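# Carry tube rack through self-closing door to desk

## Task

Move the tube rack from the counter, through the door that swings shut by itself, onto the desk, using one or both robots. It counts only if the rack stands upright on the desk, each tube sits all the way down in a hole, and the door is closed at the end. Neither the rack nor any tube may touch the floor, and no robot may tip over or be left leaning. Finish with the grippers open and the robots backed away.

## Robot and tools

Robots: r1 and r2 are identical Hello Robot Stretch 3 units. Each has a base with two drive wheels and a passive omni wheel at the rear, a lift carriage on a vertical mast, and a telescoping arm that reaches out to the robot's right. The gripper is moved forward or back only by driving the base. The base is 0.33 m long and 0.34 m wide. It spins about the point midway between the drive wheels, 0.05 m behind the front edge. With the arm retracted and the wrist folded, the wrist overhangs the right side by up to 0.06 m and a spin sweeps radius 0.28 m. An unfolded, level gripper reaches past that circle.

Frames: the base frame has its origin on the floor between the drive wheels, x forward, y left, z up. hand_pose is expressed in it, located where the closed fingertips meet. With all wrist joints at zero, that frame's x points up, y points along the arm back toward the mast, and z points to the robot's rear. The fingertip pads are 0.04 m round, and they move slightly toward the wrist when opened wide. The odometry frame is the base frame as it was when the scene began. Each robot reports only in its own frames, so where one robot is relative to the other can be judged only from images, lidar_m, wrist_depth_mm and head_depth_mm.

execute_actions: arguments actions (a list holding one action, or empty to just read state and images) and cameras (list of names such as r1_head_camera, r1_nav_camera, r1_wrist_camera and the r2 equivalents, or "all"; null or omitted means all, [] means none). An action is an object keyed r1 and/or r2. Under each robot: base holds exactly one command, either translate_m (metres, a relative drive from the current spot, positive forward, -1 to 1; no sideways motion) or rotate_rad (radians, a relative spin in place, positive counter-clockwise seen from above, -3.2 to 3.2). joints holds absolute targets by name: lift_m 0 to 1.1 (arm height), arm_m 0 to 0.52 (extension), wrist_yaw_rad -1.345 to 4.42 (0 along the arm, positive toward the front, 3.0 folded over the base), wrist_pitch_rad -1.57 to 0.451 (0 level, negative tips fingers down), wrist_roll_rad -2.911 to 2.911 (0 fingers side by side), gripper_m -0.089 to 0.179 (larger is wider; the real fingertip gap is about 0.007 less when nearly shut, 0.025 less when fully open, and zero under 0.007), head_pan_rad -3.953 to 1.73 (0 forward, positive left, -1.57 along the arm), head_tilt_rad -1.53 to 0.419 (negative down). Done tolerances: lift and arm ±0.004, yaw and roll ±0.02, pitch ±0.05, gripper ±0.004, head ±0.02. contact_limits takes arm_m: a motor_effort percentage, 1 to 100, at which the arm motion halts with contact_stop; smaller is gentler but too small halts immediately, and it also caps the arm's holding force until the next action. All motions in an action begin together; each action lasts at most 15 s. Anything left out may still be driving toward an older target without that showing in the status. One bad key or out-of-range value rejects the whole call. If a result reports a stop, the remaining calls in that reply are skipped.

wait: seconds, 0 to 10; commands nothing and returns the same readout as an empty action. zoom_image: camera plus region [x0, y0, x1, y1] in pixels from the top-left of that camera's latest full image, no larger than 504 by 504. Image sizes: head 896x504, nav 672x504 (fisheye), wrist 644x364. finished_scene: scene, the number of the scene being closed; irreversible, and the goal must already hold and stay held.

Result lines: base_status and joint_status tell how each motion ended (done, off_target meaning stopped short and possibly still pushing, contact_stop, time_out, torque_fault). After the last three the old target is dropped and the joint holds where it stopped, unless slack or switched off. on_its_own covers uncommanded parts; its held at value is the target, not the position. joint_positions, motor_effort (% of max, positive toward higher values, last action's peak in brackets; biased and noisy; positive wheel effort pushes forward), base_odometry (wheel-count based, so slip counts as motion; heading -3.142 to 3.142, left positive), turned_by_wheels and turned_by_imu (turn since last result), base_tilt in degrees (forward and right positive, with a fixed offset up to about 4). lidar_m: 12 ranges in metres, 30-degree sectors, first straight ahead then counter-clockwise (4th left, 7th behind, 10th right), plane 0.17 m up, range 0.15 to 12, "-" for nothing; misses glass and thin legs, sees the other robot, partly blocked by own mast and parts when the lift is low. wrist_depth_mm (45 to 1000) and head_depth_mm (280 to 4000, sideways image) are 7x7 grids of median depths from the top-left. pictures lists the returned images in order.

Cautions: the lift and arm halt and go slack on firm contact; a slack lift can sag under load or keep pressing. Base, wrist and head have no contact stop and keep shoving. Wrist servos that strain for seconds cut out for 10 s. Grip by sending gripper_m under the object's width; release by sending at least 0.02 above where contact happened; no reading confirms a hold; resend a different value to squeeze again. Full base speed (0.30 m/s, 1.9 rad/s) needs lift_m under 0.30, arm_m under 0.03, wrist_yaw_rad over 2.54; otherwise 0.10 m/s and 0.63 rad/s. Fold or unfold the wrist only with lift_m 0.32 to 0.95, pitch -0.4 and roll near 0; once folded the lift may go to 0.25. With yaw below -0.4 keep pitch at -0.5 or lower. Pushing into something rigid with the gripper above roughly 0.45 m, repeating a push after a contact_stop, driving while holding something fixed, or snagging furniture (especially reversing) can tip a robot; back out in small steps, free the gripper and drop the lift to about 0.2. Robots must never press into each other; there is no touch reading, and any further drive once bases meet presses hard. The two bases' travel can differ by up to 2.5 cm per metre, which strains a shared load. Loose objects may occasionally be nudged by outside pushes. Time spent moving counts, thinking does not, but the scene keeps running while replies are written.

Each tool is called after "Emit:" as name([rows], argument=value, ...), one row to a line, values as JSON.

## Session

Emit:
execute_actions(actions=[])

Scene clock: 0.00 s.
r1.base_odometry: x=+0.000 y=+0.000 heading=+0.000 (m, m, rad; r1's odometry frame)
r1.turned_by_wheels: +0.000 (rad since the last result)
r1.turned_by_imu: +0.000 (rad since the last result)
r1.base_tilt: forward=+1.3 right=+0.8 (deg)
r1.lidar_m: 2.50 2.02 1.91 1.51 1.18 1.16 1.24 1.81 2.12 2.26 3.32 1.41
r1.head_depth_mm: 2080 3289 3446 3397 3529 2801 1946 / 2022 3172 3637 3588 3649 2802 1962 / 2022 3168 3807 3873 3869 2827 1965 / 2004 3119 3379 3363 3314 2855 1981 / 1979 2791 2803 2852 2850 2707 2017 / 1960 2491 2494 2497 2482 2514 2059 / 1949 2236 2216 2246 2209 2211 2052
r1.base_status: not commanded
r1.joint_positions: lift_m=+0.362 arm_m=+0.000 wrist_yaw_rad=+2.851 wrist_pitch_rad=-0.464 wrist_roll_rad=+0.017 gripper_m=+0.037 head_pan_rad=+0.001 head_tilt_rad=-0.006
r1.joint_status: not commanded
r1.motor_effort: left_wheel=-1 right_wheel=+0 lift_m=+20 arm_m=+0 wrist_yaw_rad=+0 wrist_pitch_rad=+7 wrist_roll_rad=+0 gripper_m=+1 head_pan_rad=+0 head_tilt_rad=+2 (%)
r1.hand_pose: x=+0.0413 y=+0.0639 z=+0.3645 quat_wxyz=(+0.261, +0.710, +0.059, +0.652) (m; r1's base frame)
r1.wrist_depth_mm: - - - - - - - / - - - - - - - / - - - - - - - / - 899 893 898 904 913 888 / 727 - 730 741 739 742 746 / 612 - 624 616 629 617 622 / 536 517 - 538 523 533 542
r2.base_odometry: x=+0.000 y=+0.000 heading=+0.000 (m, m, rad; r2's odometry frame)
r2.turned_by_wheels: +0.000 (rad since the last result)
r2.turned_by_imu: +0.000 (rad since the last result)
r2.base_tilt: forward=+0.9 right=+1.0 (deg)
r2.lidar_m: 1.90 1.74 1.75 2.26 1.54 1.54 2.47 2.27 2.29 2.22 1.60 1.94
r2.head_depth_mm: 2010 2332 2313 2330 2206 2183 2173 / 2007 2492 2493 2500 2501 2493 2406 / 2026 2332 2365 2339 2361 2374 2304 / 2035 2135 2167 2156 2181 2188 2185 / 1937 1989 1986 2010 2005 2037 2018 / 1835 1851 1854 1857 1871 1864 1881 / 1731 1728 1733 1736 1739 1746 1763
r2.base_status: not commanded
r2.joint_positions: lift_m=+0.567 arm_m=+0.001 wrist_yaw_rad=+2.872 wrist_pitch_rad=-0.598 wrist_roll_rad=+0.019 gripper_m=+0.037 head_pan_rad=-0.002 head_tilt_rad=-0.022
r2.joint_status: not commanded
r2.motor_effort: left_wheel=+0 right_wheel=-1 lift_m=+21 arm_m=+0 wrist_yaw_rad=+0 wrist_pitch_rad=+4 wrist_roll_rad=+0 gripper_m=-1 head_pan_rad=-1 head_tilt_rad=+1 (%)
r2.hand_pose: x=+0.0316 y=+0.0452 z=+0.5410 quat_wxyz=(+0.299, +0.703, +0.113, +0.635) (m; r2's base frame)
r2.wrist_depth_mm: - - - - - - - / - - - - - - - / - - - - - - - / 954 - 957 951 979 947 959 / 844 831 869 832 848 831 823 / 743 736 - 724 - 732 752 / 662 662 - 662 653 671 662
pictures: r1_head_camera (sideways: a quarter turn clockwise sets it upright), r1_nav_camera (sideways: a quarter turn counterclockwise sets it upright), r1_wrist_camera, r2_head_camera (sideways: a quarter turn clockwise sets it upright), r2_nav_camera (sideways: a quarter turn counterclockwise sets it upright), r2_wrist_camera
Images, in order (width x height): r1_head_camera 896x504, r1_nav_camera 672x504, r1_wrist_camera 644x364, r2_head_camera 896x504, r2_nav_camera 672x504, r2_wrist_camera 644x364.

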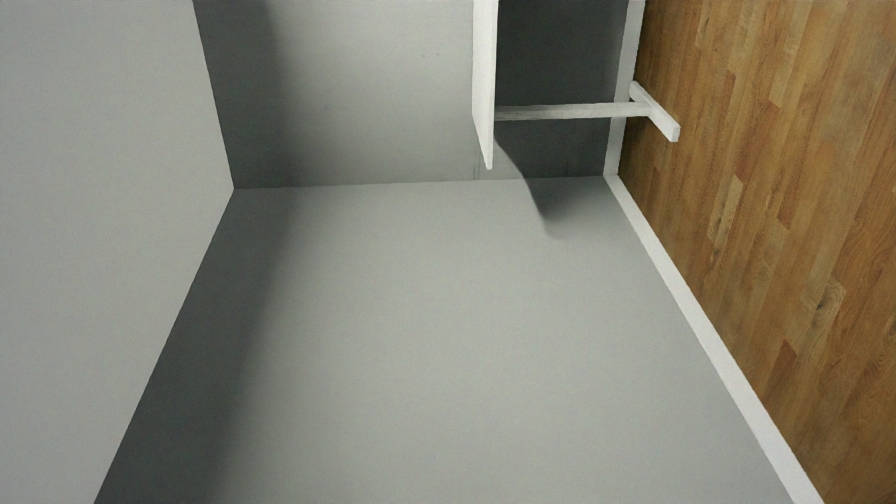

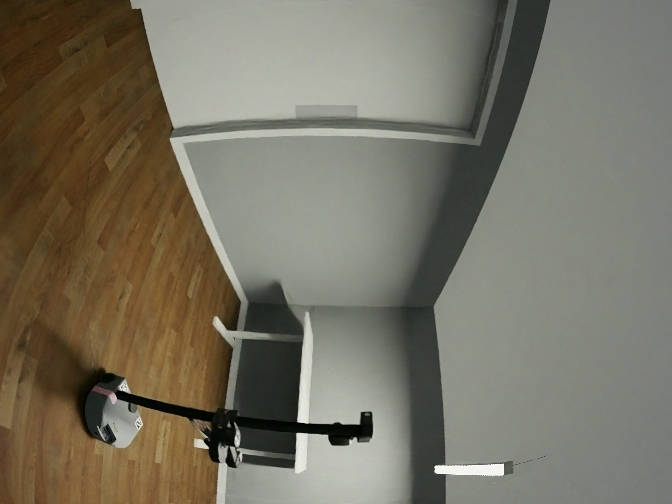

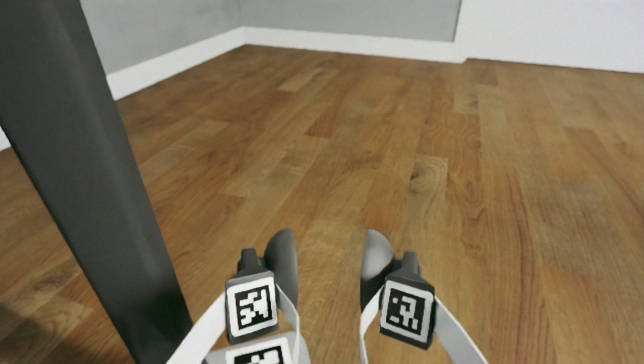

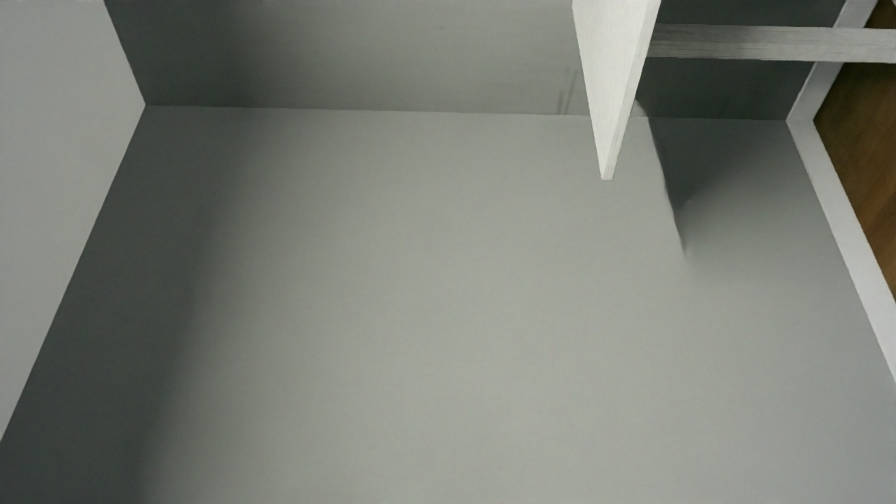

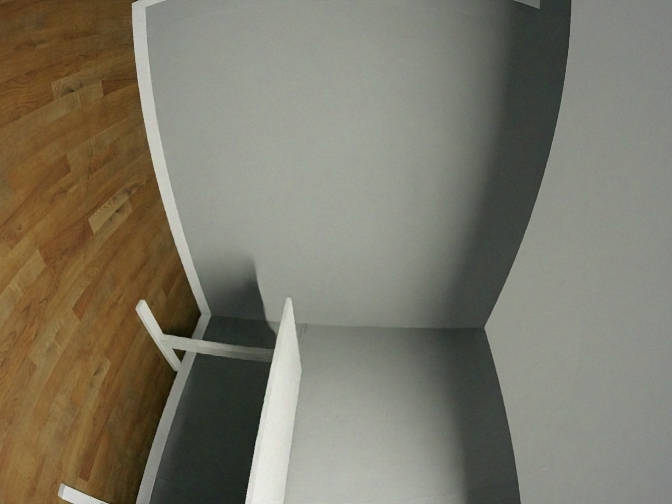

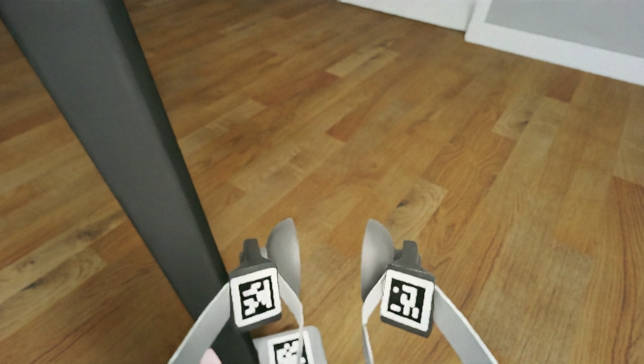

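Emit:
execute_actions([
  {"r1":{"joints":{"head_pan_rad":1.2,"head_tilt_rad":-0.3}},"r2":{"joints":{"head_pan_rad":-2.0,"head_tilt_rad":-0.3}}},
], cameras=["r1_nav_camera","r2_nav_camera","r1_head_camera"])

Emit:
execute_actions([
  {"r1":{"joints":{"head_pan_rad":-2.6,"head_tilt_rad":-0.3}},"r2":{"joints":{"head_pan_rad":1.7,"head_tilt_rad":-0.3}}},
], cameras=["r1_nav_camera","r2_nav_camera","r2_head_camera"])

Scene clock: 2.33 s.
r1.base_odometry: x=+0.000 y=+0.000 heading=+0.000 (m, m, rad; r1's odometry frame)
r1.turned_by_wheels: +0.000 (rad since the last result)
r1.turned_by_imu: +0.000 (rad since the last result)
r1.base_tilt: forward=+1.2 right=+0.7 (deg)
r1.lidar_m: 2.50 2.02 1.91 1.52 1.18 1.16 1.24 1.81 2.12 2.26 3.33 1.42
r1.head_depth_mm: 1599 1703 1814 1948 2083 1783 1404 / 1586 1685 1802 1918 2090 1794 1431 / 1615 1725 1825 1966 2101 1784 1419 / 1659 1753 1888 2027 2148 1783 1429 / 1687 1796 1932 2084 2228 1832 1435 / 1734 1827 1977 2135 2260 1847 1449 / 1761 1868 2017 2118 2133 1844 1462
r1.base_status: not commanded
r1.joint_positions: lift_m=+0.362 arm_m=+0.000 wrist_yaw_rad=+2.851 wrist_pitch_rad=-0.464 wrist_roll_rad=+0.017 gripper_m=+0.037 head_pan_rad=+1.193 head_tilt_rad=-0.296
r1.joint_status: all done
r1.motor_effort: left_wheel=-1(1) right_wheel=+0(0) lift_m=+19(20) arm_m=+0(0) wrist_yaw_rad=+1(0) wrist_pitch_rad=+7(8) wrist_roll_rad=-1(1) gripper_m=+1(0) head_pan_rad=+3(30) head_tilt_rad=-2(26) (%)
r1.hand_pose: x=+0.0413 y=+0.0639 z=+0.3645 quat_wxyz=(+0.261, +0.710, +0.059, +0.652) (m; r1's base frame)
r1.wrist_depth_mm: - - - - - - - / - - - - - - - / - - - - - - - / - 892 905 886 910 895 899 / 733 - 732 735 736 736 738 / 617 - 635 616 630 621 629 / 535 519 - 533 517 535 530
r2.base_odometry: x=+0.000 y=+0.000 heading=+0.000 (m, m, rad; r2's odometry frame)
r2.turned_by_wheels: +0.000 (rad since the last result)
r2.turned_by_imu: +0.000 (rad since the last result)
r2.base_tilt: forward=+0.8 right=+1.1 (deg)
r2.lidar_m: 1.91 1.74 1.75 2.25 1.54 1.54 2.49 2.27 2.29 2.23 1.60 1.93
r2.head_depth_mm: 1984 2055 2142 2213 2328 2085 1649 / 2049 2132 2238 2341 2438 2117 1648 / 2156 2252 2326 2447 2552 2092 1644 / 2263 2363 2460 2600 2693 2072 1636 / 2368 2473 2608 2757 2786 2066 1640 / 2482 2615 2765 2896 2878 2058 1616 / 2518 2613 2684 2762 2731 2063 1612
r2.base_status: not commanded
r2.joint_positions: lift_m=+0.567 arm_m=+0.001 wrist_yaw_rad=+2.872 wrist_pitch_rad=-0.598 wrist_roll_rad=+0.019 gripper_m=+0.037 head_pan_rad=-1.993 head_tilt_rad=-0.296
r2.joint_status: all done
r2.motor_effort: left_wheel=+0(0) right_wheel=+0(0) lift_m=+22(21) arm_m=+0(0) wrist_yaw_rad=+1(0) wrist_pitch_rad=+4(4) wrist_roll_rad=+0(0) gripper_m=+0(0) head_pan_rad=-3(37) head_tilt_rad=-2(17) (%)
r2.hand_pose: x=+0.0316 y=+0.0452 z=+0.5410 quat_wxyz=(+0.299, +0.703, +0.113, +0.635) (m; r2's base frame)
r2.wrist_depth_mm: - - - - - - - / - - - - - - - / - - - - - - - / 967 - 966 963 970 969 963 / 844 834 871 835 856 835 830 / 726 743 - 727 - 756 734 / 672 649 - 685 647 654 664
pictures: r1_head_camera (sideways: a quarter turn clockwise sets it upright), r1_nav_camera (sideways: a quarter turn counterclockwise sets it upright), r2_nav_camera (sideways: a quarter turn counterclockwise sets it upright)
Images, in order (width x height): r1_head_camera 896x504, r1_nav_camera 672x504, r2_nav_camera 672x504.

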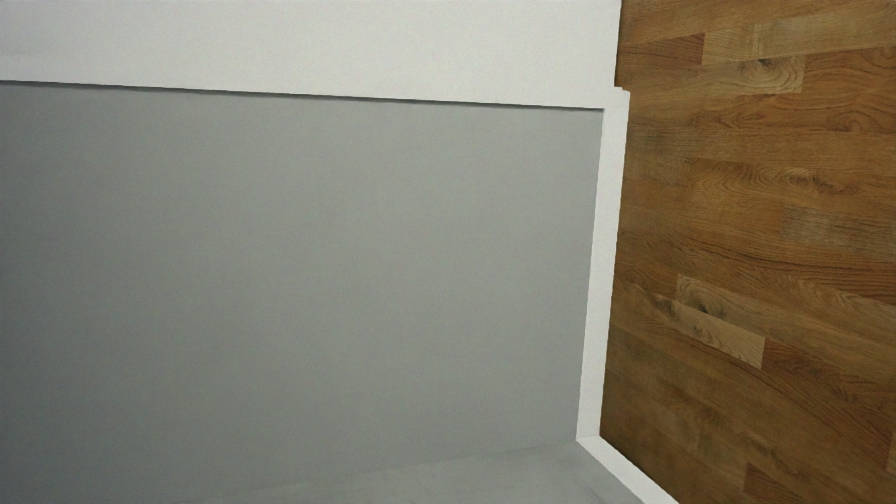

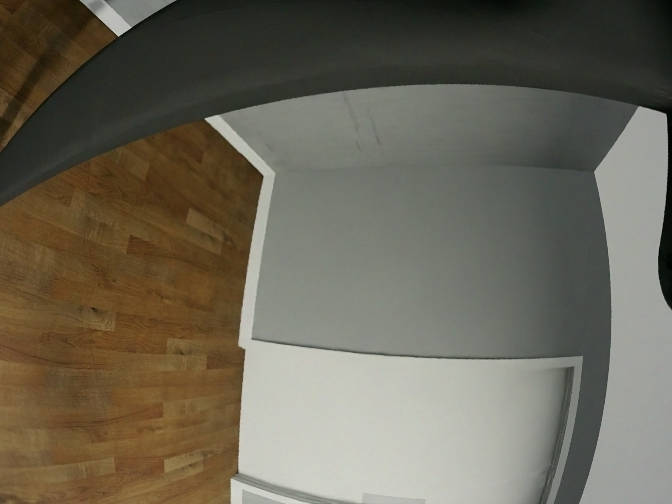

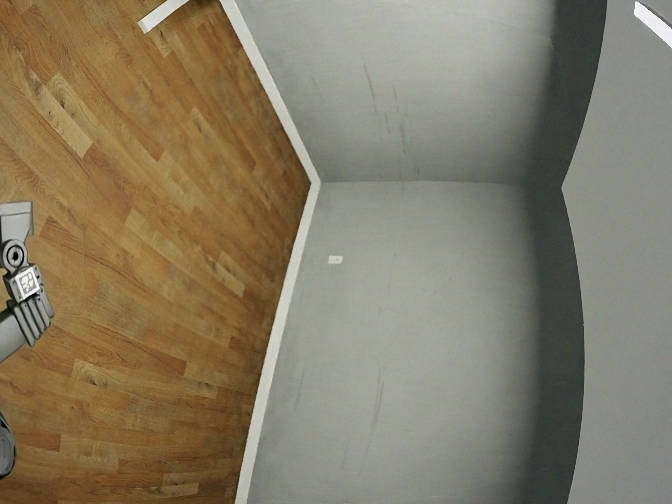

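Scene clock: 4.67 s.
r1.base_odometry: x=+0.000 y=+0.000 heading=+0.000 (m, m, rad; r1's odometry frame)
r1.turned_by_wheels: +0.000 (rad since the last result)
r1.turned_by_imu: +0.000 (rad since the last result)
r1.base_tilt: forward=+1.3 right=+0.7 (deg)
r1.lidar_m: 2.50 2.02 1.91 1.51 1.18 1.16 1.23 1.81 2.11 2.26 3.33 1.42
r1.head_depth_mm: 1414 1476 1551 1623 1702 1725 1426 / 1620 1711 1797 1920 2023 1793 1403 / 1886 2030 2162 2281 2323 1798 1429 / 1985 2106 2244 2398 2472 1807 1426 / 1898 2019 2157 2259 2358 1833 1444 / 1816 1945 2024 2155 2284 1830 1448 / 1745 1832 1957 2060 2188 1843 1452
r1.base_status: not commanded
r1.joint_positions: lift_m=+0.362 arm_m=+0.000 wrist_yaw_rad=+2.851 wrist_pitch_rad=-0.464 wrist_roll_rad=+0.017 gripper_m=+0.037 head_pan_rad=-2.593 head_tilt_rad=-0.296
r1.joint_status: all done
r1.motor_effort: left_wheel=-1(1) right_wheel=+0(0) lift_m=+19(19) arm_m=+0(0) wrist_yaw_rad=+0(1) wrist_pitch_rad=+8(8) wrist_roll_rad=-1(1) gripper_m=+1(1) head_pan_rad=-2(30) head_tilt_rad=-2(6) (%)
r1.hand_pose: x=+0.0413 y=+0.0639 z=+0.3645 quat_wxyz=(+0.261, +0.710, +0.059, +0.652) (m; r1's base frame)
r1.wrist_depth_mm: - - - - - - - / - - - - - - - / - - - - - - - / - 903 899 905 910 906 903 / 733 - 738 735 736 741 728 / 608 - 624 620 634 616 621 / 535 519 - 530 517 535 532
r2.base_odometry: x=+0.000 y=+0.000 heading=+0.000 (m, m, rad; r2's odometry frame)
r2.turned_by_wheels: +0.000 (rad since the last result)
r2.turned_by_imu: +0.000 (rad since the last result)
r2.base_tilt: forward=+0.9 right=+1.1 (deg)
r2.lidar_m: 1.90 1.74 1.75 2.26 1.54 1.54 2.49 2.27 2.28 2.23 1.60 1.93
r2.head_depth_mm: 2034 2105 2173 2230 2306 2121 1641 / 2306 2380 2414 2528 2580 2097 1642 / 2593 2669 2757 2903 2798 2087 1638 / 2768 2886 2997 3167 2860 2090 1637 / 2660 2765 2868 3075 2872 2083 1627 / 2504 2630 2727 2855 2822 2082 1620 / 2381 2486 2616 2721 2792 2065 1673
r2.base_status: not commanded
r2.joint_positions: lift_m=+0.567 arm_m=+0.001 wrist_yaw_rad=+2.872 wrist_pitch_rad=-0.598 wrist_roll_rad=+0.019 gripper_m=+0.037 head_pan_rad=+1.693 head_tilt_rad=-0.296
r2.joint_status: all done
r2.motor_effort: left_wheel=+1(0) right_wheel=+0(1) lift_m=+21(22) arm_m=+0(0) wrist_yaw_rad=+0(1) wrist_pitch_rad=+4(4) wrist_roll_rad=+0(0) gripper_m=+0(0) head_pan_rad=+3(34) head_tilt_rad=-1(2) (%)
r2.hand_pose: x=+0.0316 y=+0.0452 z=+0.5410 quat_wxyz=(+0.299, +0.703, +0.113, +0.635) (m; r2's base frame)
r2.wrist_depth_mm: - - - - - - - / - - - - - - - / - - - - - - - / 957 - 962 963 969 970 952 / 832 827 824 832 841 836 836 / 726 724 - 744 - 754 753 / 654 662 - 666 655 647 664
pictures: r1_nav_camera (sideways: a quarter turn counterclockwise sets it upright), r2_head_camera (sideways: a quarter turn clockwise sets it upright), r2_nav_camera (sideways: a quarter turn counterclockwise sets it upright)
Images, in order (width x height): r1_nav_camera 672x504, r2_head_camera 896x504, r2_nav_camera 672x504.

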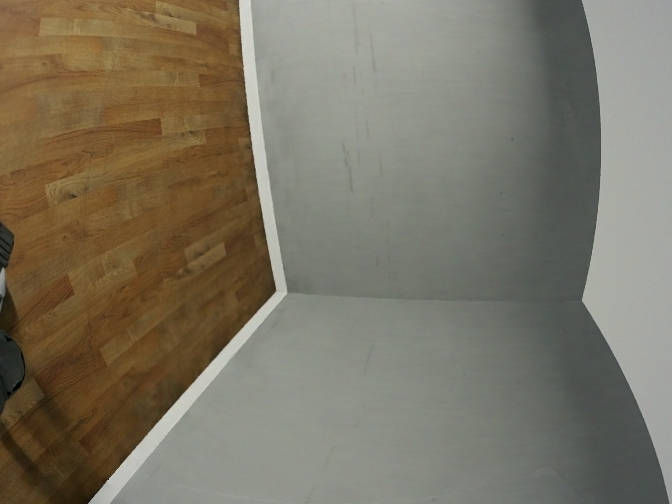

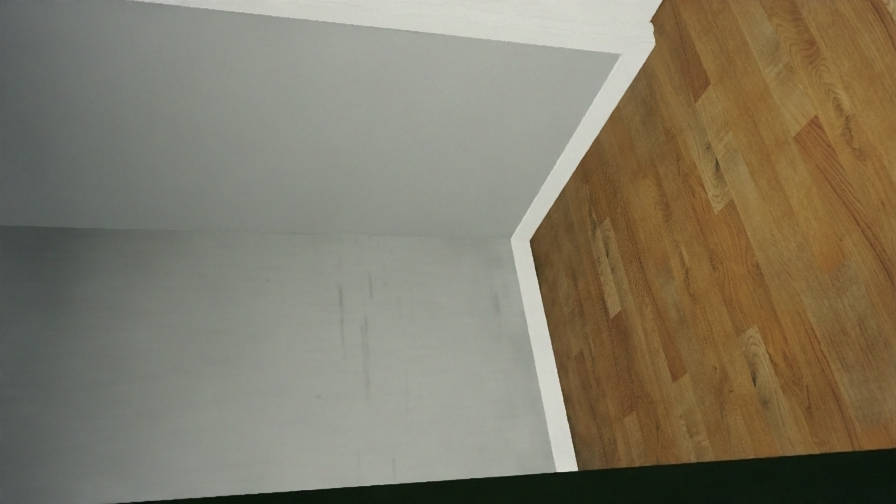

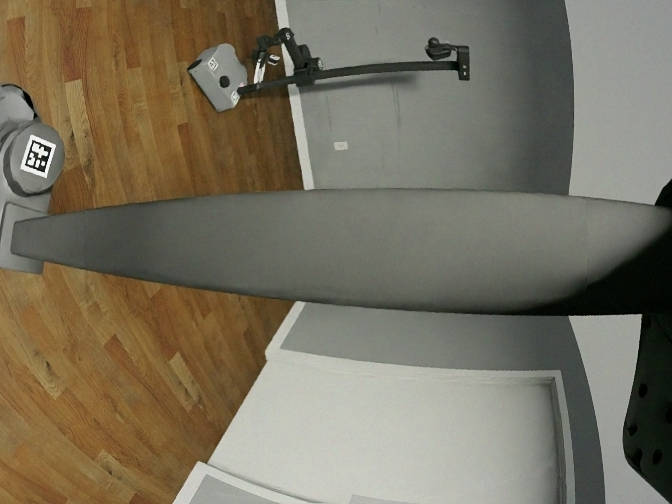

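Emit:
execute_actions([
  {"r1":{"joints":{"head_pan_rad":-0.25,"head_tilt_rad":-0.5,"lift_m":0.26,"wrist_pitch_rad":-0.4},"base":{"rotate_rad":0.94}},"r2":{"joints":{"head_pan_rad":0.5,"head_tilt_rad":-0.5,"lift_m":0.26,"wrist_pitch_rad":-0.4},"base":{"rotate_rad":0.785}}},
], cameras=["r1_nav_camera","r1_head_camera","r2_head_camera"])

Scene clock: 10.37 s.
r1.base_odometry: x=+0.000 y=+0.000 heading=+0.940 (m, m, rad; r1's odometry frame)
r1.turned_by_wheels: +0.940 (rad since the last result)
r1.turned_by_imu: +0.944 (rad since the last result)
r1.base_tilt: forward=+1.3 right=+0.7 (deg)
r1.lidar_m: 1.91 1.68 1.21 1.16 1.19 1.61 2.11 2.18 2.94 1.43 2.78 2.08
r1.head_depth_mm: 1851 2062 2296 2449 1849 1490 1235 / 1825 2013 2226 2393 1844 1475 1242 / 1793 1971 2212 2337 1879 1488 1241 / 1735 1910 2095 2264 1876 1505 1242 / 1673 1839 2018 2233 1892 1489 1252 / 1624 1757 1920 2135 1906 1511 1253 / 1540 1648 1812 2019 1915 1523 1260
r1.base_status: done
r1.joint_positions: lift_m=+0.260 arm_m=+0.000 wrist_yaw_rad=+2.851 wrist_pitch_rad=-0.419 wrist_roll_rad=+0.017 gripper_m=+0.037 head_pan_rad=-0.257 head_tilt_rad=-0.494
r1.joint_status: all done
r1.motor_effort: left_wheel=-3(14) right_wheel=+2(8) lift_m=+12(17) arm_m=+0(0) wrist_yaw_rad=+0(0) wrist_pitch_rad=+10(12) wrist_roll_rad=-1(1) gripper_m=+0(1) head_pan_rad=+2(28) head_tilt_rad=-3(22) (%)
r1.hand_pose: x=+0.0430 y=+0.0696 z=+0.2730 quat_wxyz=(+0.246, +0.711, +0.043, +0.657) (m; r1's base frame)
r1.wrist_depth_mm: - - - - - - - / - - - - - - - / - - - - - - - / - 768 763 757 765 762 776 / 609 620 611 617 617 624 617 / 507 - 536 513 533 512 514 / 454 - - 439 427 440 442
r2.base_odometry: x=+0.000 y=+0.000 heading=+0.785 (m, m, rad; r2's odometry frame)
r2.turned_by_wheels: +0.785 (rad since the last result)
r2.turned_by_imu: +0.785 (rad since the last result)
r2.base_tilt: forward=+0.8 right=+1.0 (deg)
r2.lidar_m: 1.74 1.95 2.75 1.54 2.92 2.29 2.27 2.44 2.06 1.60 1.93 1.76
r2.head_depth_mm: 1605 1693 1812 1941 2010 1673 1381 / 1699 1800 1941 2081 2088 1669 1377 / 1802 1936 2081 2251 2080 1655 1378 / 1903 2044 2223 2419 2056 1661 1376 / 1956 2123 2314 2529 2070 1650 1372 / 2120 2302 2522 2642 2058 1654 1363 / 2293 2506 2771 2773 2068 1639 1360
r2.base_status: done
r2.joint_positions: lift_m=+0.260 arm_m=+0.001 wrist_yaw_rad=+2.872 wrist_pitch_rad=-0.420 wrist_roll_rad=+0.019 gripper_m=+0.037 head_pan_rad=+0.507 head_tilt_rad=-0.494
r2.joint_status: all done
r2.motor_effort: left_wheel=-2(7) right_wheel=+2(4) lift_m=+14(18) arm_m=+0(0) wrist_yaw_rad=-1(0) wrist_pitch_rad=+6(8) wrist_roll_rad=+0(0) gripper_m=+0(1) head_pan_rad=-3(36) head_tilt_rad=-2(19) (%)
r2.hand_pose: x=+0.0385 y=+0.0702 z=+0.2725 quat_wxyz=(+0.240, +0.711, +0.051, +0.659) (m; r2's base frame)
r2.wrist_depth_mm: - - - - - - - / - - - - - - - / 842 918 891 900 882 919 869 / 692 - 690 699 692 696 687 / 569 - 577 567 591 563 562 / 468 - - 491 - 483 479 / - - - 415 409 417 418
pictures: r1_head_camera (sideways: a quarter turn clockwise sets it upright), r1_nav_camera (sideways: a quarter turn counterclockwise sets it upright), r2_head_camera (sideways: a quarter turn clockwise sets it upright)
Images, in order (width x height): r1_head_camera 896x504, r1_nav_camera 672x504, r2_head_camera 896x504.

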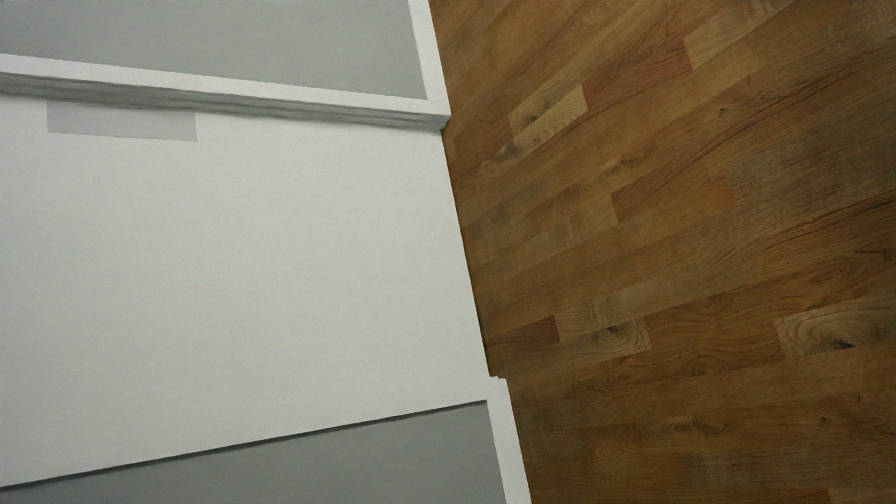

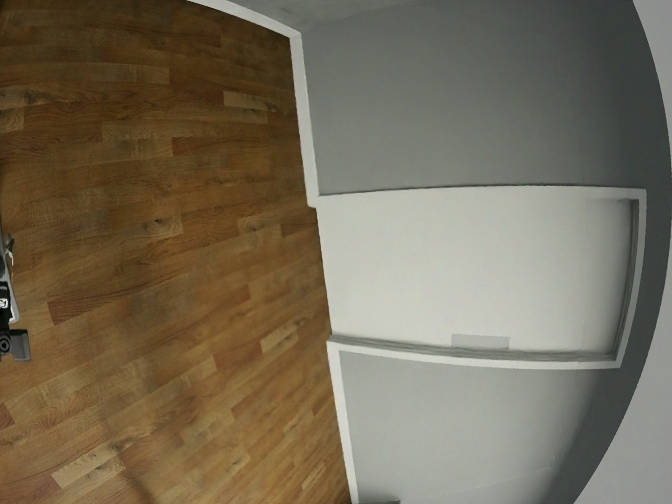

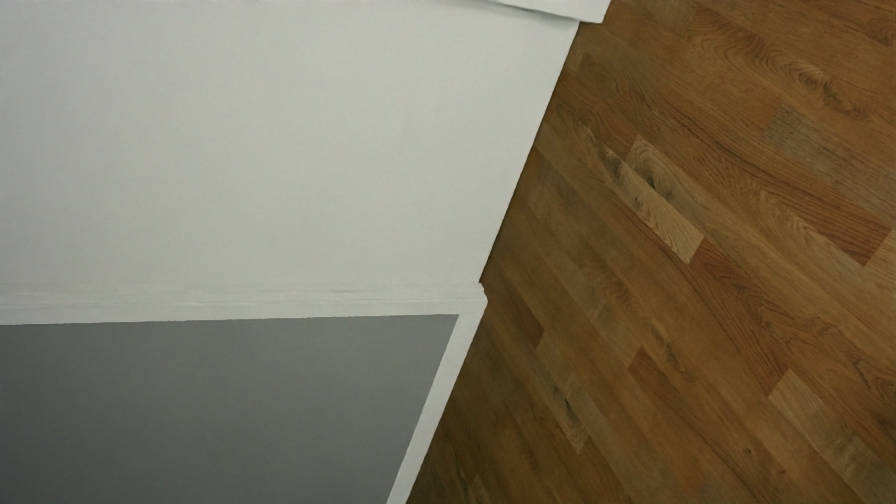

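Emit:
execute_actions([
  {"r1":{"joints":{"head_pan_rad":0,"head_tilt_rad":-0.7},"base":{"rotate_rad":-0.733}}},
], cameras=[])

Emit:
execute_actions([
  {"r1":{"base":{"translate_m":1.0}}},
], cameras=[])

Emit:
execute_actions([
  {"r1":{"base":{"translate_m":0.345}}},
], cameras=[])

Emit:
execute_actions([
  {"r1":{"base":{"rotate_rad":1.08}}},
], cameras=[])

Emit:
execute_actions([
  {"r1":{"base":{"translate_m":0.75}}},
], cameras=["r1_nav_camera","r2_nav_camera"])

Scene clock: 14.33 s.
r1.base_odometry: x=+0.000 y=+0.000 heading=+0.207 (m, m, rad; r1's odometry frame)
r1.turned_by_wheels: -0.733 (rad since the last result)
r1.turned_by_imu: -0.736 (rad since the last result)
r1.base_tilt: forward=+1.2 right=+0.8 (deg)
r1.lidar_m: 2.23 1.91 1.92 1.31 1.16 1.16 1.37 2.11 2.12 2.51 3.19 1.43
r1.head_depth_mm: 3256 3361 2452 1892 1557 1321 1131 / 3006 3210 2438 1891 1555 1313 1138 / 2576 2894 2439 1909 1561 1319 1144 / 2307 2568 2430 1904 1554 1313 1144 / 2109 2352 2467 1906 1567 1325 1146 / 1918 2148 2330 1930 1574 1322 1152 / 1826 2040 2215 1914 1560 1331 1143
r1.base_status: done
r1.joint_positions: lift_m=+0.260 arm_m=+0.000 wrist_yaw_rad=+2.851 wrist_pitch_rad=-0.419 wrist_roll_rad=+0.017 gripper_m=+0.037 head_pan_rad=-0.007 head_tilt_rad=-0.691
r1.joint_status: all done
r1.motor_effort: left_wheel=+2(14) right_wheel=-2(6) lift_m=+12(12) arm_m=+0(1) wrist_yaw_rad=+0(1) wrist_pitch_rad=+10(10) wrist_roll_rad=-1(0) gripper_m=+1(1) head_pan_rad=+3(15) head_tilt_rad=-4(24) (%)
r1.hand_pose: x=+0.0430 y=+0.0697 z=+0.2730 quat_wxyz=(+0.246, +0.711, +0.043, +0.657) (m; r1's base frame)
r1.wrist_depth_mm: - - - - - - - / - - - - - - - / - - - - - - - / - 772 776 764 789 768 781 / 603 630 614 620 608 621 612 / 511 - 528 512 526 516 516 / 452 - - 440 432 441 441
r2.base_odometry: x=+0.000 y=+0.000 heading=+0.785 (m, m, rad; r2's odometry frame)
r2.turned_by_wheels: +0.000 (rad since the last result)
r2.turned_by_imu: +0.000 (rad since the last result)
r2.base_tilt: forward=+0.9 right=+0.9 (deg)
r2.lidar_m: 1.74 1.95 2.75 1.53 2.91 2.31 2.27 2.44 2.06 1.60 1.93 1.76
r2.head_depth_mm: 1595 1708 1804 1951 2037 1659 1379 / 1686 1812 1930 2075 2100 1666 1382 / 1796 1927 2073 2248 2097 1666 1377 / 1912 2050 2205 2420 2085 1651 1372 / 1965 2120 2301 2500 2080 1655 1371 / 2126 2282 2509 2638 2059 1652 1367 / 2276 2502 2778 2751 2059 1641 1364
r2.base_status: not commanded
r2.joint_positions: lift_m=+0.260 arm_m=+0.001 wrist_yaw_rad=+2.872 wrist_pitch_rad=-0.420 wrist_roll_rad=+0.019 gripper_m=+0.037 head_pan_rad=+0.507 head_tilt_rad=-0.494
r2.joint_status: not commanded
r2.motor_effort: left_wheel=-2(2) right_wheel=+2(2) lift_m=+15(14) arm_m=+0(0) wrist_yaw_rad=-1(0) wrist_pitch_rad=+6(6) wrist_roll_rad=+0(0) gripper_m=+0(0) head_pan_rad=-4(4) head_tilt_rad=-2(4) (%)
r2.hand_pose: x=+0.0385 y=+0.0702 z=+0.2725 quat_wxyz=(+0.240, +0.711, +0.051, +0.659) (m; r2's base frame)
r2.wrist_depth_mm: - - - - - - - / - - - - - - - / 875 910 895 906 864 890 874 / 695 - 696 689 688 697 690 / 559 - 575 567 598 565 572 / 485 - - 488 - 482 479 / - - - 413 401 416 409
pictures: none
No camera images: the call's "cameras" was empty. Leave "cameras" out to get every camera's image.

Scene clock: 19.43 s.
r1.base_odometry: x=+0.979 y=+0.206 heading=+0.207 (m, m, rad; r1's odometry frame)
r1.turned_by_wheels: +0.000 (rad since the last result)
r1.turned_by_imu: +0.003 (rad since the last result)
r1.base_tilt: forward=+1.3 right=+0.7 (deg)
r1.lidar_m: 1.34 1.26 1.26 1.40 1.84 1.84 2.18 2.84 2.85 0.98 2.59 2.24
r1.head_depth_mm: 2034 2462 2429 1901 1533 1310 1137 / 1766 2072 2332 1901 1556 1305 1141 / 1577 1810 2113 1896 1561 1324 1142 / 1415 1610 1837 1933 1552 1325 1139 / 1295 1440 1627 1797 1569 1330 1149 / 1178 1303 1455 1660 1572 1325 1149 / 1093 1188 1333 1522 1579 1326 1153
r1.base_status: done
r1.joint_positions: lift_m=+0.260 arm_m=+0.000 wrist_yaw_rad=+2.851 wrist_pitch_rad=-0.418 wrist_roll_rad=+0.017 gripper_m=+0.037 head_pan_rad=-0.007 head_tilt_rad=-0.692
r1.joint_status: not commanded
r1.motor_effort: left_wheel=+1(12) right_wheel=-2(5) lift_m=+13(12) arm_m=+0(0) wrist_yaw_rad=-1(0) wrist_pitch_rad=+10(10) wrist_roll_rad=+0(1) gripper_m=+0(1) head_pan_rad=+2(2) head_tilt_rad=-4(4) (%)
r1.hand_pose: x=+0.0430 y=+0.0697 z=+0.2731 quat_wxyz=(+0.246, +0.711, +0.043, +0.657) (m; r1's base frame)
r1.wrist_depth_mm: - - - - - - 986 / - - - - - - - / - - - - - - - / - 768 767 768 771 776 775 / 610 630 620 614 621 610 623 / 519 - 530 515 529 516 520 / 449 - - 441 431 442 438
r2.base_odometry: x=+0.000 y=+0.000 heading=+0.785 (m, m, rad; r2's odometry frame)
r2.turned_by_wheels: +0.000 (rad since the last result)
r2.turned_by_imu: +0.000 (rad since the last result)
r2.base_tilt: forward=+0.8 right=+0.9 (deg)
r2.lidar_m: 1.74 1.95 1.02 2.72 2.92 2.29 2.26 2.44 2.06 1.60 1.93 1.76
r2.head_depth_mm: 1607 1709 1818 1953 2040 1671 1385 / 1698 1795 1926 2086 2105 1667 1377 / 1801 1922 2082 2242 2085 1659 1372 / 1915 2052 2205 2409 2090 1660 1375 / 1976 2124 2326 2530 2094 1660 1372 / 2113 2283 2517 2659 2065 1647 1374 / 2291 2489 2755 2745 2055 1356 1248
r2.base_status: not commanded
r2.joint_positions: lift_m=+0.260 arm_m=+0.001 wrist_yaw_rad=+2.872 wrist_pitch_rad=-0.420 wrist_roll_rad=+0.019 gripper_m=+0.037 head_pan_rad=+0.507 head_tilt_rad=-0.494
r2.joint_status: not commanded
r2.motor_effort: left_wheel=-1(2) right_wheel=+1(2) lift_m=+14(14) arm_m=+0(0) wrist_yaw_rad=+0(0) wrist_pitch_rad=+6(6) wrist_roll_rad=+0(0) gripper_m=+1(0) head_pan_rad=-4(3) head_tilt_rad=-3(2) (%)
r2.hand_pose: x=+0.0385 y=+0.0702 z=+0.2725 quat_wxyz=(+0.240, +0.711, +0.051, +0.659) (m; r2's base frame)
r2.wrist_depth_mm: - - - - - - - / - - - - 910 - - / 870 906 886 900 900 893 876 / 689 - 683 690 694 686 689 / 560 - 577 561 581 560 565 / 478 - - 489 - 484 485 / - - - 412 403 418 420
pictures: none
No camera images: the call's "cameras" was empty. Leave "cameras" out to get every camera's image.

Scene clock: 22.20 s.
r1.base_odometry: x=+1.316 y=+0.277 heading=+0.207 (m, m, rad; r1's odometry frame)
r1.turned_by_wheels: +0.000 (rad since the last result)
r1.turned_by_imu: +0.001 (rad since the last result)
r1.base_tilt: forward=+1.3 right=+0.7 (deg)
r1.lidar_m: 1.06 0.95 1.00 1.19 2.01 2.07 2.45 3.11 1.02 1.01 2.44 1.76
r1.head_depth_mm: 1598 1889 2208 1891 1549 1311 1134 / 1382 1622 1947 1876 1536 1311 1140 / 1232 1406 1656 1850 1558 1318 1142 / 1104 1244 1436 1685 1559 1319 1145 / 1006 1121 1272 1469 1558 1326 1143 / 924 1024 1136 1286 1449 1338 1147 / 847 932 1031 1154 1330 1334 1153
r1.base_status: done
r1.joint_positions: lift_m=+0.260 arm_m=+0.000 wrist_yaw_rad=+2.851 wrist_pitch_rad=-0.418 wrist_roll_rad=+0.017 gripper_m=+0.037 head_pan_rad=-0.007 head_tilt_rad=-0.692
r1.joint_status: not commanded
r1.motor_effort: left_wheel=+1(14) right_wheel=-2(3) lift_m=+12(12) arm_m=+0(0) wrist_yaw_rad=+0(1) wrist_pitch_rad=+9(10) wrist_roll_rad=-1(0) gripper_m=+0(0) head_pan_rad=+3(2) head_tilt_rad=-3(4) (%)
r1.hand_pose: x=+0.0430 y=+0.0697 z=+0.2731 quat_wxyz=(+0.246, +0.711, +0.043, +0.657) (m; r1's base frame)
r1.wrist_depth_mm: - - - - 990 880 787 / - - - - - 925 831 / - - - - - 973 850 / - 773 771 764 772 778 770 / 600 626 612 619 619 622 614 / 513 - 533 514 535 515 513 / 456 - - 442 428 441 444
r2.base_odometry: x=+0.000 y=+0.000 heading=+0.785 (m, m, rad; r2's odometry frame)
r2.turned_by_wheels: +0.000 (rad since the last result)
r2.turned_by_imu: +0.000 (rad since the last result)
r2.base_tilt: forward=+0.8 right=+0.9 (deg)
r2.lidar_m: 1.74 1.01 2.75 2.71 2.92 2.30 2.27 2.44 2.06 1.60 1.93 1.77
r2.head_depth_mm: 1598 1710 1814 1952 2039 1667 1384 / 1685 1802 1945 2083 2096 1664 1387 / 1796 1917 2067 2265 2087 1672 1373 / 1868 2059 2220 2425 2081 1521 1306 / 894 1066 2222 2437 1389 1334 1273 / 2125 2298 2512 2678 1295 1490 1280 / 2300 2498 2786 2799 2070 1644 1360
r2.base_status: not commanded
r2.joint_positions: lift_m=+0.260 arm_m=+0.001 wrist_yaw_rad=+2.872 wrist_pitch_rad=-0.420 wrist_roll_rad=+0.019 gripper_m=+0.037 head_pan_rad=+0.507 head_tilt_rad=-0.494
r2.joint_status: not commanded
r2.motor_effort: left_wheel=-2(2) right_wheel=+1(2) lift_m=+14(14) arm_m=+0(0) wrist_yaw_rad=+0(0) wrist_pitch_rad=+6(6) wrist_roll_rad=+0(0) gripper_m=+0(0) head_pan_rad=-4(4) head_tilt_rad=-2(2) (%)
r2.hand_pose: x=+0.0385 y=+0.0702 z=+0.2725 quat_wxyz=(+0.240, +0.711, +0.051, +0.659) (m; r2's base frame)
r2.wrist_depth_mm: - - - - - - - / - - - - - 903 758 / 852 906 870 869 904 853 753 / 698 - 687 688 705 683 687 / 569 - 580 568 586 561 569 / 471 - - 483 - 483 481 / - - - 416 404 415 413
pictures: none
No camera images: the call's "cameras" was empty. Leave "cameras" out to get every camera's image.

Scene clock: 24.07 s.
r1.base_odometry: x=+1.316 y=+0.277 heading=+1.287 (m, m, rad; r1's odometry frame)
r1.turned_by_wheels: +1.080 (rad since the last result)
r1.turned_by_imu: +1.083 (rad since the last result)
r1.base_tilt: forward=+1.2 right=+0.8 (deg)
r1.lidar_m: 1.01 1.21 2.07 2.08 2.50 3.09 1.03 1.01 2.44 1.69 1.04 0.95
r1.head_depth_mm: 797 897 1020 1193 1371 1300 1140 / 820 926 1052 1250 1457 1319 1138 / 842 950 1095 1293 1482 1314 1142 / 862 983 1140 1349 1520 1329 1144 / 892 1008 1181 1414 1563 1324 1154 / 916 1049 1235 1468 1576 1320 1146 / 941 1090 1256 1469 1564 1338 1150
r1.base_status: done
r1.joint_positions: lift_m=+0.260 arm_m=+0.000 wrist_yaw_rad=+2.851 wrist_pitch_rad=-0.418 wrist_roll_rad=+0.017 gripper_m=+0.037 head_pan_rad=-0.007 head_tilt_rad=-0.692
r1.joint_status: not commanded
r1.motor_effort: left_wheel=-3(13) right_wheel=+2(9) lift_m=+12(12) arm_m=+0(1) wrist_yaw_rad=+0(0) wrist_pitch_rad=+9(10) wrist_roll_rad=-1(0) gripper_m=+0(0) head_pan_rad=+2(2) head_tilt_rad=-4(4) (%)
r1.hand_pose: x=+0.0430 y=+0.0697 z=+0.2731 quat_wxyz=(+0.246, +0.711, +0.043, +0.657) (m; r1's base frame)
r1.wrist_depth_mm: - - - - - - - / - - - - - - - / - - - - - - - / - 778 779 771 781 768 763 / 605 631 617 620 621 617 622 / 514 - 537 512 535 517 514 / 451 - - 443 426 442 442
r2.base_odometry: x=+0.000 y=+0.000 heading=+0.785 (m, m, rad; r2's odometry frame)
r2.turned_by_wheels: +0.000 (rad since the last result)
r2.turned_by_imu: +0.000 (rad since the last result)
r2.base_tilt: forward=+0.9 right=+0.9 (deg)
r2.lidar_m: 1.74 1.01 2.76 2.72 2.91 2.30 2.27 2.43 2.06 1.60 1.93 1.77
r2.head_depth_mm: 1594 1694 1827 1960 2031 1674 1381 / 1697 1805 1934 2083 2105 1669 1382 / 1780 1923 2058 2222 2087 1603 1373 / 1873 2057 2224 2421 2080 1339 1241 / 863 2125 2308 2508 2077 1336 1229 / 850 931 1023 2538 1195 1330 1276 / 2275 2480 2768 2811 2058 1643 1369
r2.base_status: not commanded
r2.joint_positions: lift_m=+0.260 arm_m=+0.001 wrist_yaw_rad=+2.872 wrist_pitch_rad=-0.420 wrist_roll_rad=+0.019 gripper_m=+0.037 head_pan_rad=+0.507 head_tilt_rad=-0.494
r2.joint_status: not commanded
r2.motor_effort: left_wheel=-2(2) right_wheel=+1(2) lift_m=+14(14) arm_m=+0(0) wrist_yaw_rad=+0(0) wrist_pitch_rad=+6(6) wrist_roll_rad=+0(0) gripper_m=+0(0) head_pan_rad=-4(3) head_tilt_rad=-3(3) (%)
r2.hand_pose: x=+0.0385 y=+0.0702 z=+0.2725 quat_wxyz=(+0.240, +0.711, +0.051, +0.659) (m; r2's base frame)
r2.wrist_depth_mm: - - - - - - - / - - - - - - 744 / 885 925 882 895 896 810 673 / 690 - 681 687 704 682 680 / 564 - 573 571 584 570 573 / 473 - - 484 - 475 486 / - - - 415 405 421 417
pictures: none
No camera images: the call's "cameras" was empty. Leave "cameras" out to get every camera's image.

Scene clock: 28.33 s.
r1.base_odometry: x=+1.526 y=+0.997 heading=+1.287 (m, m, rad; r1's odometry frame)
r1.turned_by_wheels: +0.000 (rad since the last result)
r1.turned_by_imu: +0.002 (rad since the last result)
r1.base_tilt: forward=+1.2 right=+0.7 (deg)
r1.lidar_m: 0.29 0.35 0.60 1.84 2.21 3.81 1.74 2.99 2.52 0.52 0.33 0.29
r1.head_depth_mm: - - - 307 368 458 607 / - - 287 319 386 486 656 / - - 292 332 406 519 718 / - - 297 347 428 556 794 / - - 304 363 452 596 876 / - 286 317 381 481 646 992 / - 291 330 401 511 700 1088
r1.base_status: done
r1.joint_positions: lift_m=+0.260 arm_m=+0.000 wrist_yaw_rad=+2.851 wrist_pitch_rad=-0.418 wrist_roll_rad=+0.017 gripper_m=+0.037 head_pan_rad=-0.007 head_tilt_rad=-0.692
r1.joint_status: not commanded
r1.motor_effort: left_wheel=-3(11) right_wheel=+2(8) lift_m=+12(12) arm_m=+0(1) wrist_yaw_rad=+1(1) wrist_pitch_rad=+10(10) wrist_roll_rad=+0(0) gripper_m=+0(1) head_pan_rad=+2(2) head_tilt_rad=-4(3) (%)
r1.hand_pose: x=+0.0430 y=+0.0697 z=+0.2731 quat_wxyz=(+0.246, +0.711, +0.043, +0.657) (m; r1's base frame)
r1.wrist_depth_mm: - - - - 972 535 367 / - - - - 955 570 365 / - - - - 892 564 365 / - 774 773 757 731 568 362 / 603 620 618 617 618 556 361 / 518 - 530 518 532 497 356 / 453 - - 441 431 438 354
r2.base_odometry: x=+0.000 y=+0.000 heading=+0.785 (m, m, rad; r2's odometry frame)
r2.turned_by_wheels: +0.000 (rad since the last result)
r2.turned_by_imu: +0.000 (rad since the last result)
r2.base_tilt: forward=+0.9 right=+1.0 (deg)
r2.lidar_m: 1.74 1.71 2.75 2.72 2.91 2.30 2.27 2.44 2.06 1.60 1.93 1.76
r2.head_depth_mm: 1598 1695 1834 1944 2018 1677 1381 / 1696 1812 1926 2042 2107 1662 1374 / 1732 1921 2059 2125 1884 1659 1377 / 1910 1995 2186 2275 1908 1651 1366 / 1963 2132 2314 2514 2076 1658 1374 / 2127 2294 2534 2667 2069 1650 1367 / 2294 2504 2788 2786 2059 1645 1369
r2.base_status: not commanded
r2.joint_positions: lift_m=+0.260 arm_m=+0.001 wrist_yaw_rad=+2.872 wrist_pitch_rad=-0.420 wrist_roll_rad=+0.019 gripper_m=+0.037 head_pan_rad=+0.507 head_tilt_rad=-0.494
r2.joint_status: not commanded
r2.motor_effort: left_wheel=-3(2) right_wheel=+1(1) lift_m=+14(14) arm_m=+0(0) wrist_yaw_rad=+0(0) wrist_pitch_rad=+6(6) wrist_roll_rad=+0(0) gripper_m=+0(0) head_pan_rad=-4(4) head_tilt_rad=-2(3) (%)
r2.hand_pose: x=+0.0385 y=+0.0702 z=+0.2725 quat_wxyz=(+0.240, +0.711, +0.051, +0.659) (m; r2's base frame)
r2.wrist_depth_mm: - - - - - - - / - - - - - - - / 852 931 896 896 882 879 883 / 685 - 697 702 693 695 692 / 563 - 576 565 588 567 569 / 478 - - 486 - 485 475 / - - - 415 402 412 416
pictures: r1_nav_camera (sideways: a quarter turn counterclockwise sets it upright), r2_nav_camera (sideways: a quarter turn counterclockwise sets it upright)
Images, in order (width x height): r1_nav_camera 672x504, r2_nav_camera 672x504.

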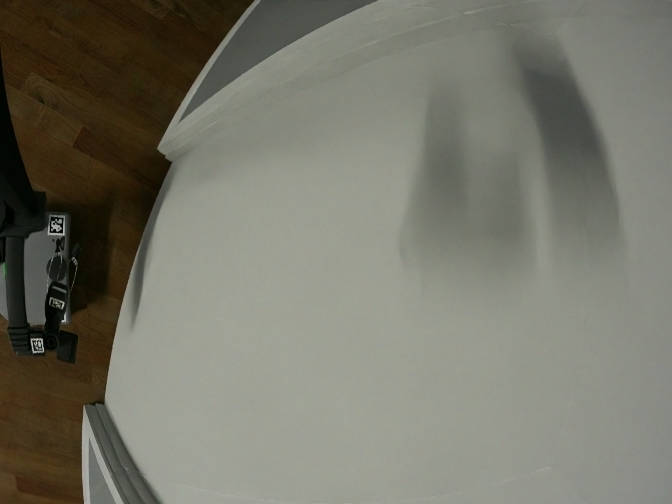

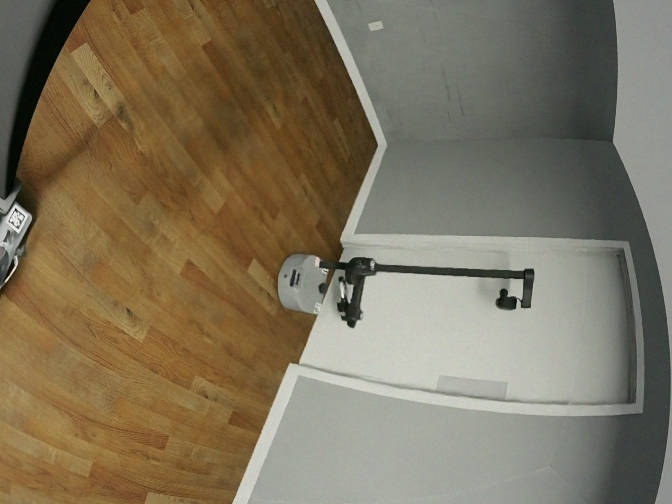

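Emit:
execute_actions([
  {"r1":{"base":{"translate_m":0.16},"joints":{"lift_m":0.33,"head_tilt_rad":-1.0}},"r2":{"base":{"rotate_rad":0.7},"joints":{"head_pan_rad":0,"head_tilt_rad":-0.6}}},
], cameras=[])

Emit:
execute_actions([
  {"r1":{"base":{"translate_m":0.3},"joints":{"wrist_yaw_rad":3.1}},"r2":{"base":{"translate_m":0.9}}},
], cameras=["r1_nav_camera","r2_nav_camera"])

Scene clock: 31.87 s.
r1.base_odometry: x=+1.571 y=+1.150 heading=+1.287 (m, m, rad; r1's odometry frame)
r1.turned_by_wheels: +0.000 (rad since the last result)
r1.turned_by_imu: +0.000 (rad since the last result)
r1.base_tilt: forward=+1.2 right=+0.7 (deg)
r1.lidar_m: 0.15 0.17 0.33 1.78 2.15 3.97 1.89 3.12 1.08 0.26 0.16 0.15
r1.head_depth_mm: - - - - - 405 1052 / - - - - 306 463 1008 / - - - - 319 541 1118 / - - - - 338 650 1123 / - - - - 355 813 1120 / - - - - 385 1080 1088 / - - - 297 436 1150 1090
r1.base_status: done
r1.joint_positions: lift_m=+0.330 arm_m=+0.000 wrist_yaw_rad=+2.851 wrist_pitch_rad=-0.417 wrist_roll_rad=+0.017 gripper_m=+0.037 head_pan_rad=-0.007 head_tilt_rad=-0.989
r1.joint_status: all done
r1.motor_effort: left_wheel=-3(12) right_wheel=+2(8) lift_m=+27(26) arm_m=-1(0) wrist_yaw_rad=+0(1) wrist_pitch_rad=+10(10) wrist_roll_rad=-1(0) gripper_m=+0(0) head_pan_rad=+2(3) head_tilt_rad=-6(29) (%)
r1.hand_pose: x=+0.0431 y=+0.0698 z=+0.3423 quat_wxyz=(+0.246, +0.711, +0.043, +0.657) (m; r1's base frame)
r1.wrist_depth_mm: - - - - 490 254 161 / - - - - 521 251 160 / - - - - 554 249 160 / - 923 908 903 542 246 159 / 718 739 733 732 460 244 158 / 613 - 620 611 393 242 157 / 519 - - 521 500 238 156
r2.base_odometry: x=+0.000 y=+0.000 heading=+1.485 (m, m, rad; r2's odometry frame)
r2.turned_by_wheels: +0.700 (rad since the last result)
r2.turned_by_imu: +0.698 (rad since the last result)
r2.base_tilt: forward=+0.8 right=+1.1 (deg)
r2.lidar_m: 1.87 2.72 2.71 2.60 2.26 2.27 2.33 1.60 2.03 1.93 1.74 1.74
r2.head_depth_mm: 1747 1900 1992 2076 1869 1539 1293 / 1906 2072 2171 2082 1856 1530 1293 / 2005 2183 2373 2341 1856 1520 1294 / 2219 2421 2649 2356 1856 1521 1294 / 2447 2692 2915 2342 1858 1509 1282 / 2653 2907 3079 2309 1840 1505 1285 / 2509 2730 2912 2333 1836 1502 1279
r2.base_status: done
r2.joint_positions: lift_m=+0.260 arm_m=+0.001 wrist_yaw_rad=+2.872 wrist_pitch_rad=-0.420 wrist_roll_rad=+0.019 gripper_m=+0.037 head_pan_rad=+0.007 head_tilt_rad=-0.593
r2.joint_status: all done
r2.motor_effort: left_wheel=-2(11) right_wheel=+1(7) lift_m=+15(15) arm_m=+0(0) wrist_yaw_rad=+0(1) wrist_pitch_rad=+6(6) wrist_roll_rad=+0(0) gripper_m=+0(0) head_pan_rad=-4(30) head_tilt_rad=-3(11) (%)
r2.hand_pose: x=+0.0385 y=+0.0702 z=+0.2725 quat_wxyz=(+0.240, +0.711, +0.051, +0.659) (m; r2's base frame)
r2.wrist_depth_mm: - - - - - - - / - - - - - - - / 874 895 881 891 887 886 862 / 688 - 691 689 693 693 683 / 571 - 566 570 591 571 569 / 480 - - 476 - 474 483 / - - - 416 406 412 418
pictures: none
No camera images: the call's "cameras" was empty. Leave "cameras" out to get every camera's image.

Scene clock: 36.70 s.
r1.base_odometry: x=+1.655 y=+1.438 heading=+1.288 (m, m, rad; r1's odometry frame)
r1.turned_by_wheels: +0.001 (rad since the last result)
r1.turned_by_imu: -0.359 (rad since the last result)
r1.base_tilt: forward=+1.2 right=+0.7 (deg)
r1.lidar_m: - - 0.15 0.20 1.81 2.43 1.29 1.15 3.19 0.24 0.15 -
r1.head_depth_mm: - - - - - - 1070 / - - - - - - - / - - - - - - 478 / - - - - - - 559 / - - - - - - - / - - - - - - 1068 / - - - - - - 1071
r1.base_status: translate_m off_target (by the wheels' count: +0.2998 of +0.3000)
r1.joint_positions: lift_m=+0.330 arm_m=+0.000 wrist_yaw_rad=+3.100 wrist_pitch_rad=-0.416 wrist_roll_rad=+0.017 gripper_m=+0.037 head_pan_rad=+0.002 head_tilt_rad=-1.010
r1.joint_status: all done
r1.on_its_own: left_wheel is at rest, and its effort (+56) is outside its rest range (-18 to +18)
r1.motor_effort: left_wheel=+56(82) right_wheel=+8(53) lift_m=+20(27) arm_m=+0(0) wrist_yaw_rad=+0(20) wrist_pitch_rad=+9(10) wrist_roll_rad=-1(0) gripper_m=-1(0) head_pan_rad=+0(5) head_tilt_rad=+5(7) (%)
r1.hand_pose: x=-0.0119 y=+0.0792 z=+0.3430 quat_wxyz=(+0.162, +0.700, +0.131, +0.683) (m; r1's base frame)
r1.wrist_depth_mm: - - - 484 228 125 86 / - - - 523 232 126 87 / - - - 571 235 127 87 / 918 912 - 622 237 128 87 / 727 730 - 673 214 129 88 / 605 608 607 619 193 129 88 / 520 519 - 530 284 130 89
r2.base_odometry: x=+0.077 y=+0.897 heading=+1.485 (m, m, rad; r2's odometry frame)
r2.turned_by_wheels: +0.000 (rad since the last result)
r2.turned_by_imu: +0.005 (rad since the last result)
r2.base_tilt: forward=+0.7 right=+1.0 (deg)
r2.lidar_m: 1.37 2.07 2.07 2.43 2.89 2.90 3.06 2.35 2.15 1.28 1.13 1.14
r2.head_depth_mm: 1146 1235 1334 1449 1558 1351 1269 / 1179 1276 1401 1549 1695 1528 1297 / 1290 1400 1524 1670 1769 1522 1290 / 1422 1554 1698 1884 1844 1512 1294 / 1571 1728 1941 2134 1835 1506 1288 / 1765 1989 2249 2329 1846 1504 1287 / 1913 2087 2241 2314 1833 1512 1281
r2.base_status: done
r2.joint_positions: lift_m=+0.260 arm_m=+0.001 wrist_yaw_rad=+2.872 wrist_pitch_rad=-0.420 wrist_roll_rad=+0.019 gripper_m=+0.037 head_pan_rad=+0.007 head_tilt_rad=-0.594
r2.joint_status: not commanded
r2.motor_effort: left_wheel=-3(7) right_wheel=+2(7) lift_m=+15(15) arm_m=+0(0) wrist_yaw_rad=+0(0) wrist_pitch_rad=+6(6) wrist_roll_rad=+0(0) gripper_m=+0(1) head_pan_rad=-3(3) head_tilt_rad=-3(3) (%)
r2.hand_pose: x=+0.0385 y=+0.0702 z=+0.2726 quat_wxyz=(+0.240, +0.711, +0.051, +0.659) (m; r2's base frame)
r2.wrist_depth_mm: - - - - - - - / - - - - - - - / 871 950 883 887 907 878 907 / 697 - 689 684 694 679 692 / 566 - 578 569 589 569 569 / 471 - - 484 - 483 479 / - - - 414 401 414 417
pictures: r1_nav_camera (sideways: a quarter turn counterclockwise sets it upright), r2_nav_camera (sideways: a quarter turn counterclockwise sets it upright)
Images, in order (width x height): r1_nav_camera 672x504, r2_nav_camera 672x504.

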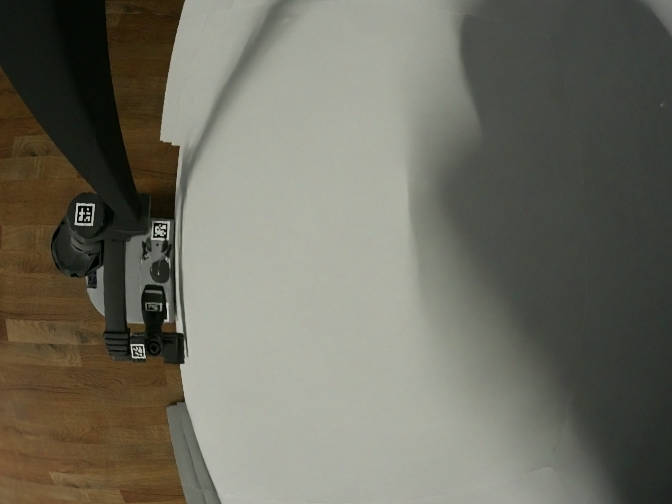

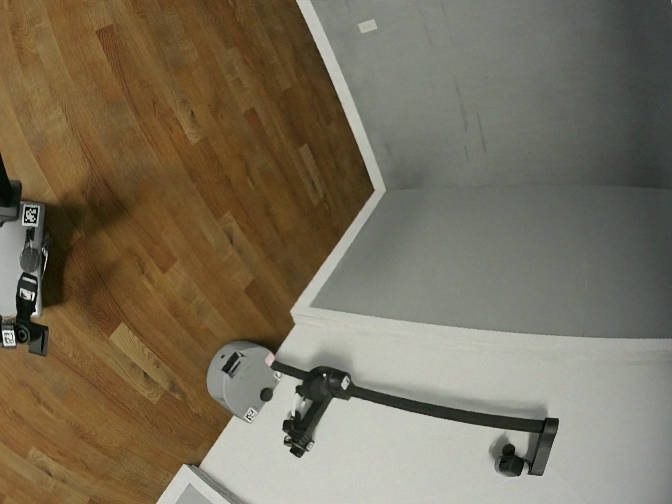

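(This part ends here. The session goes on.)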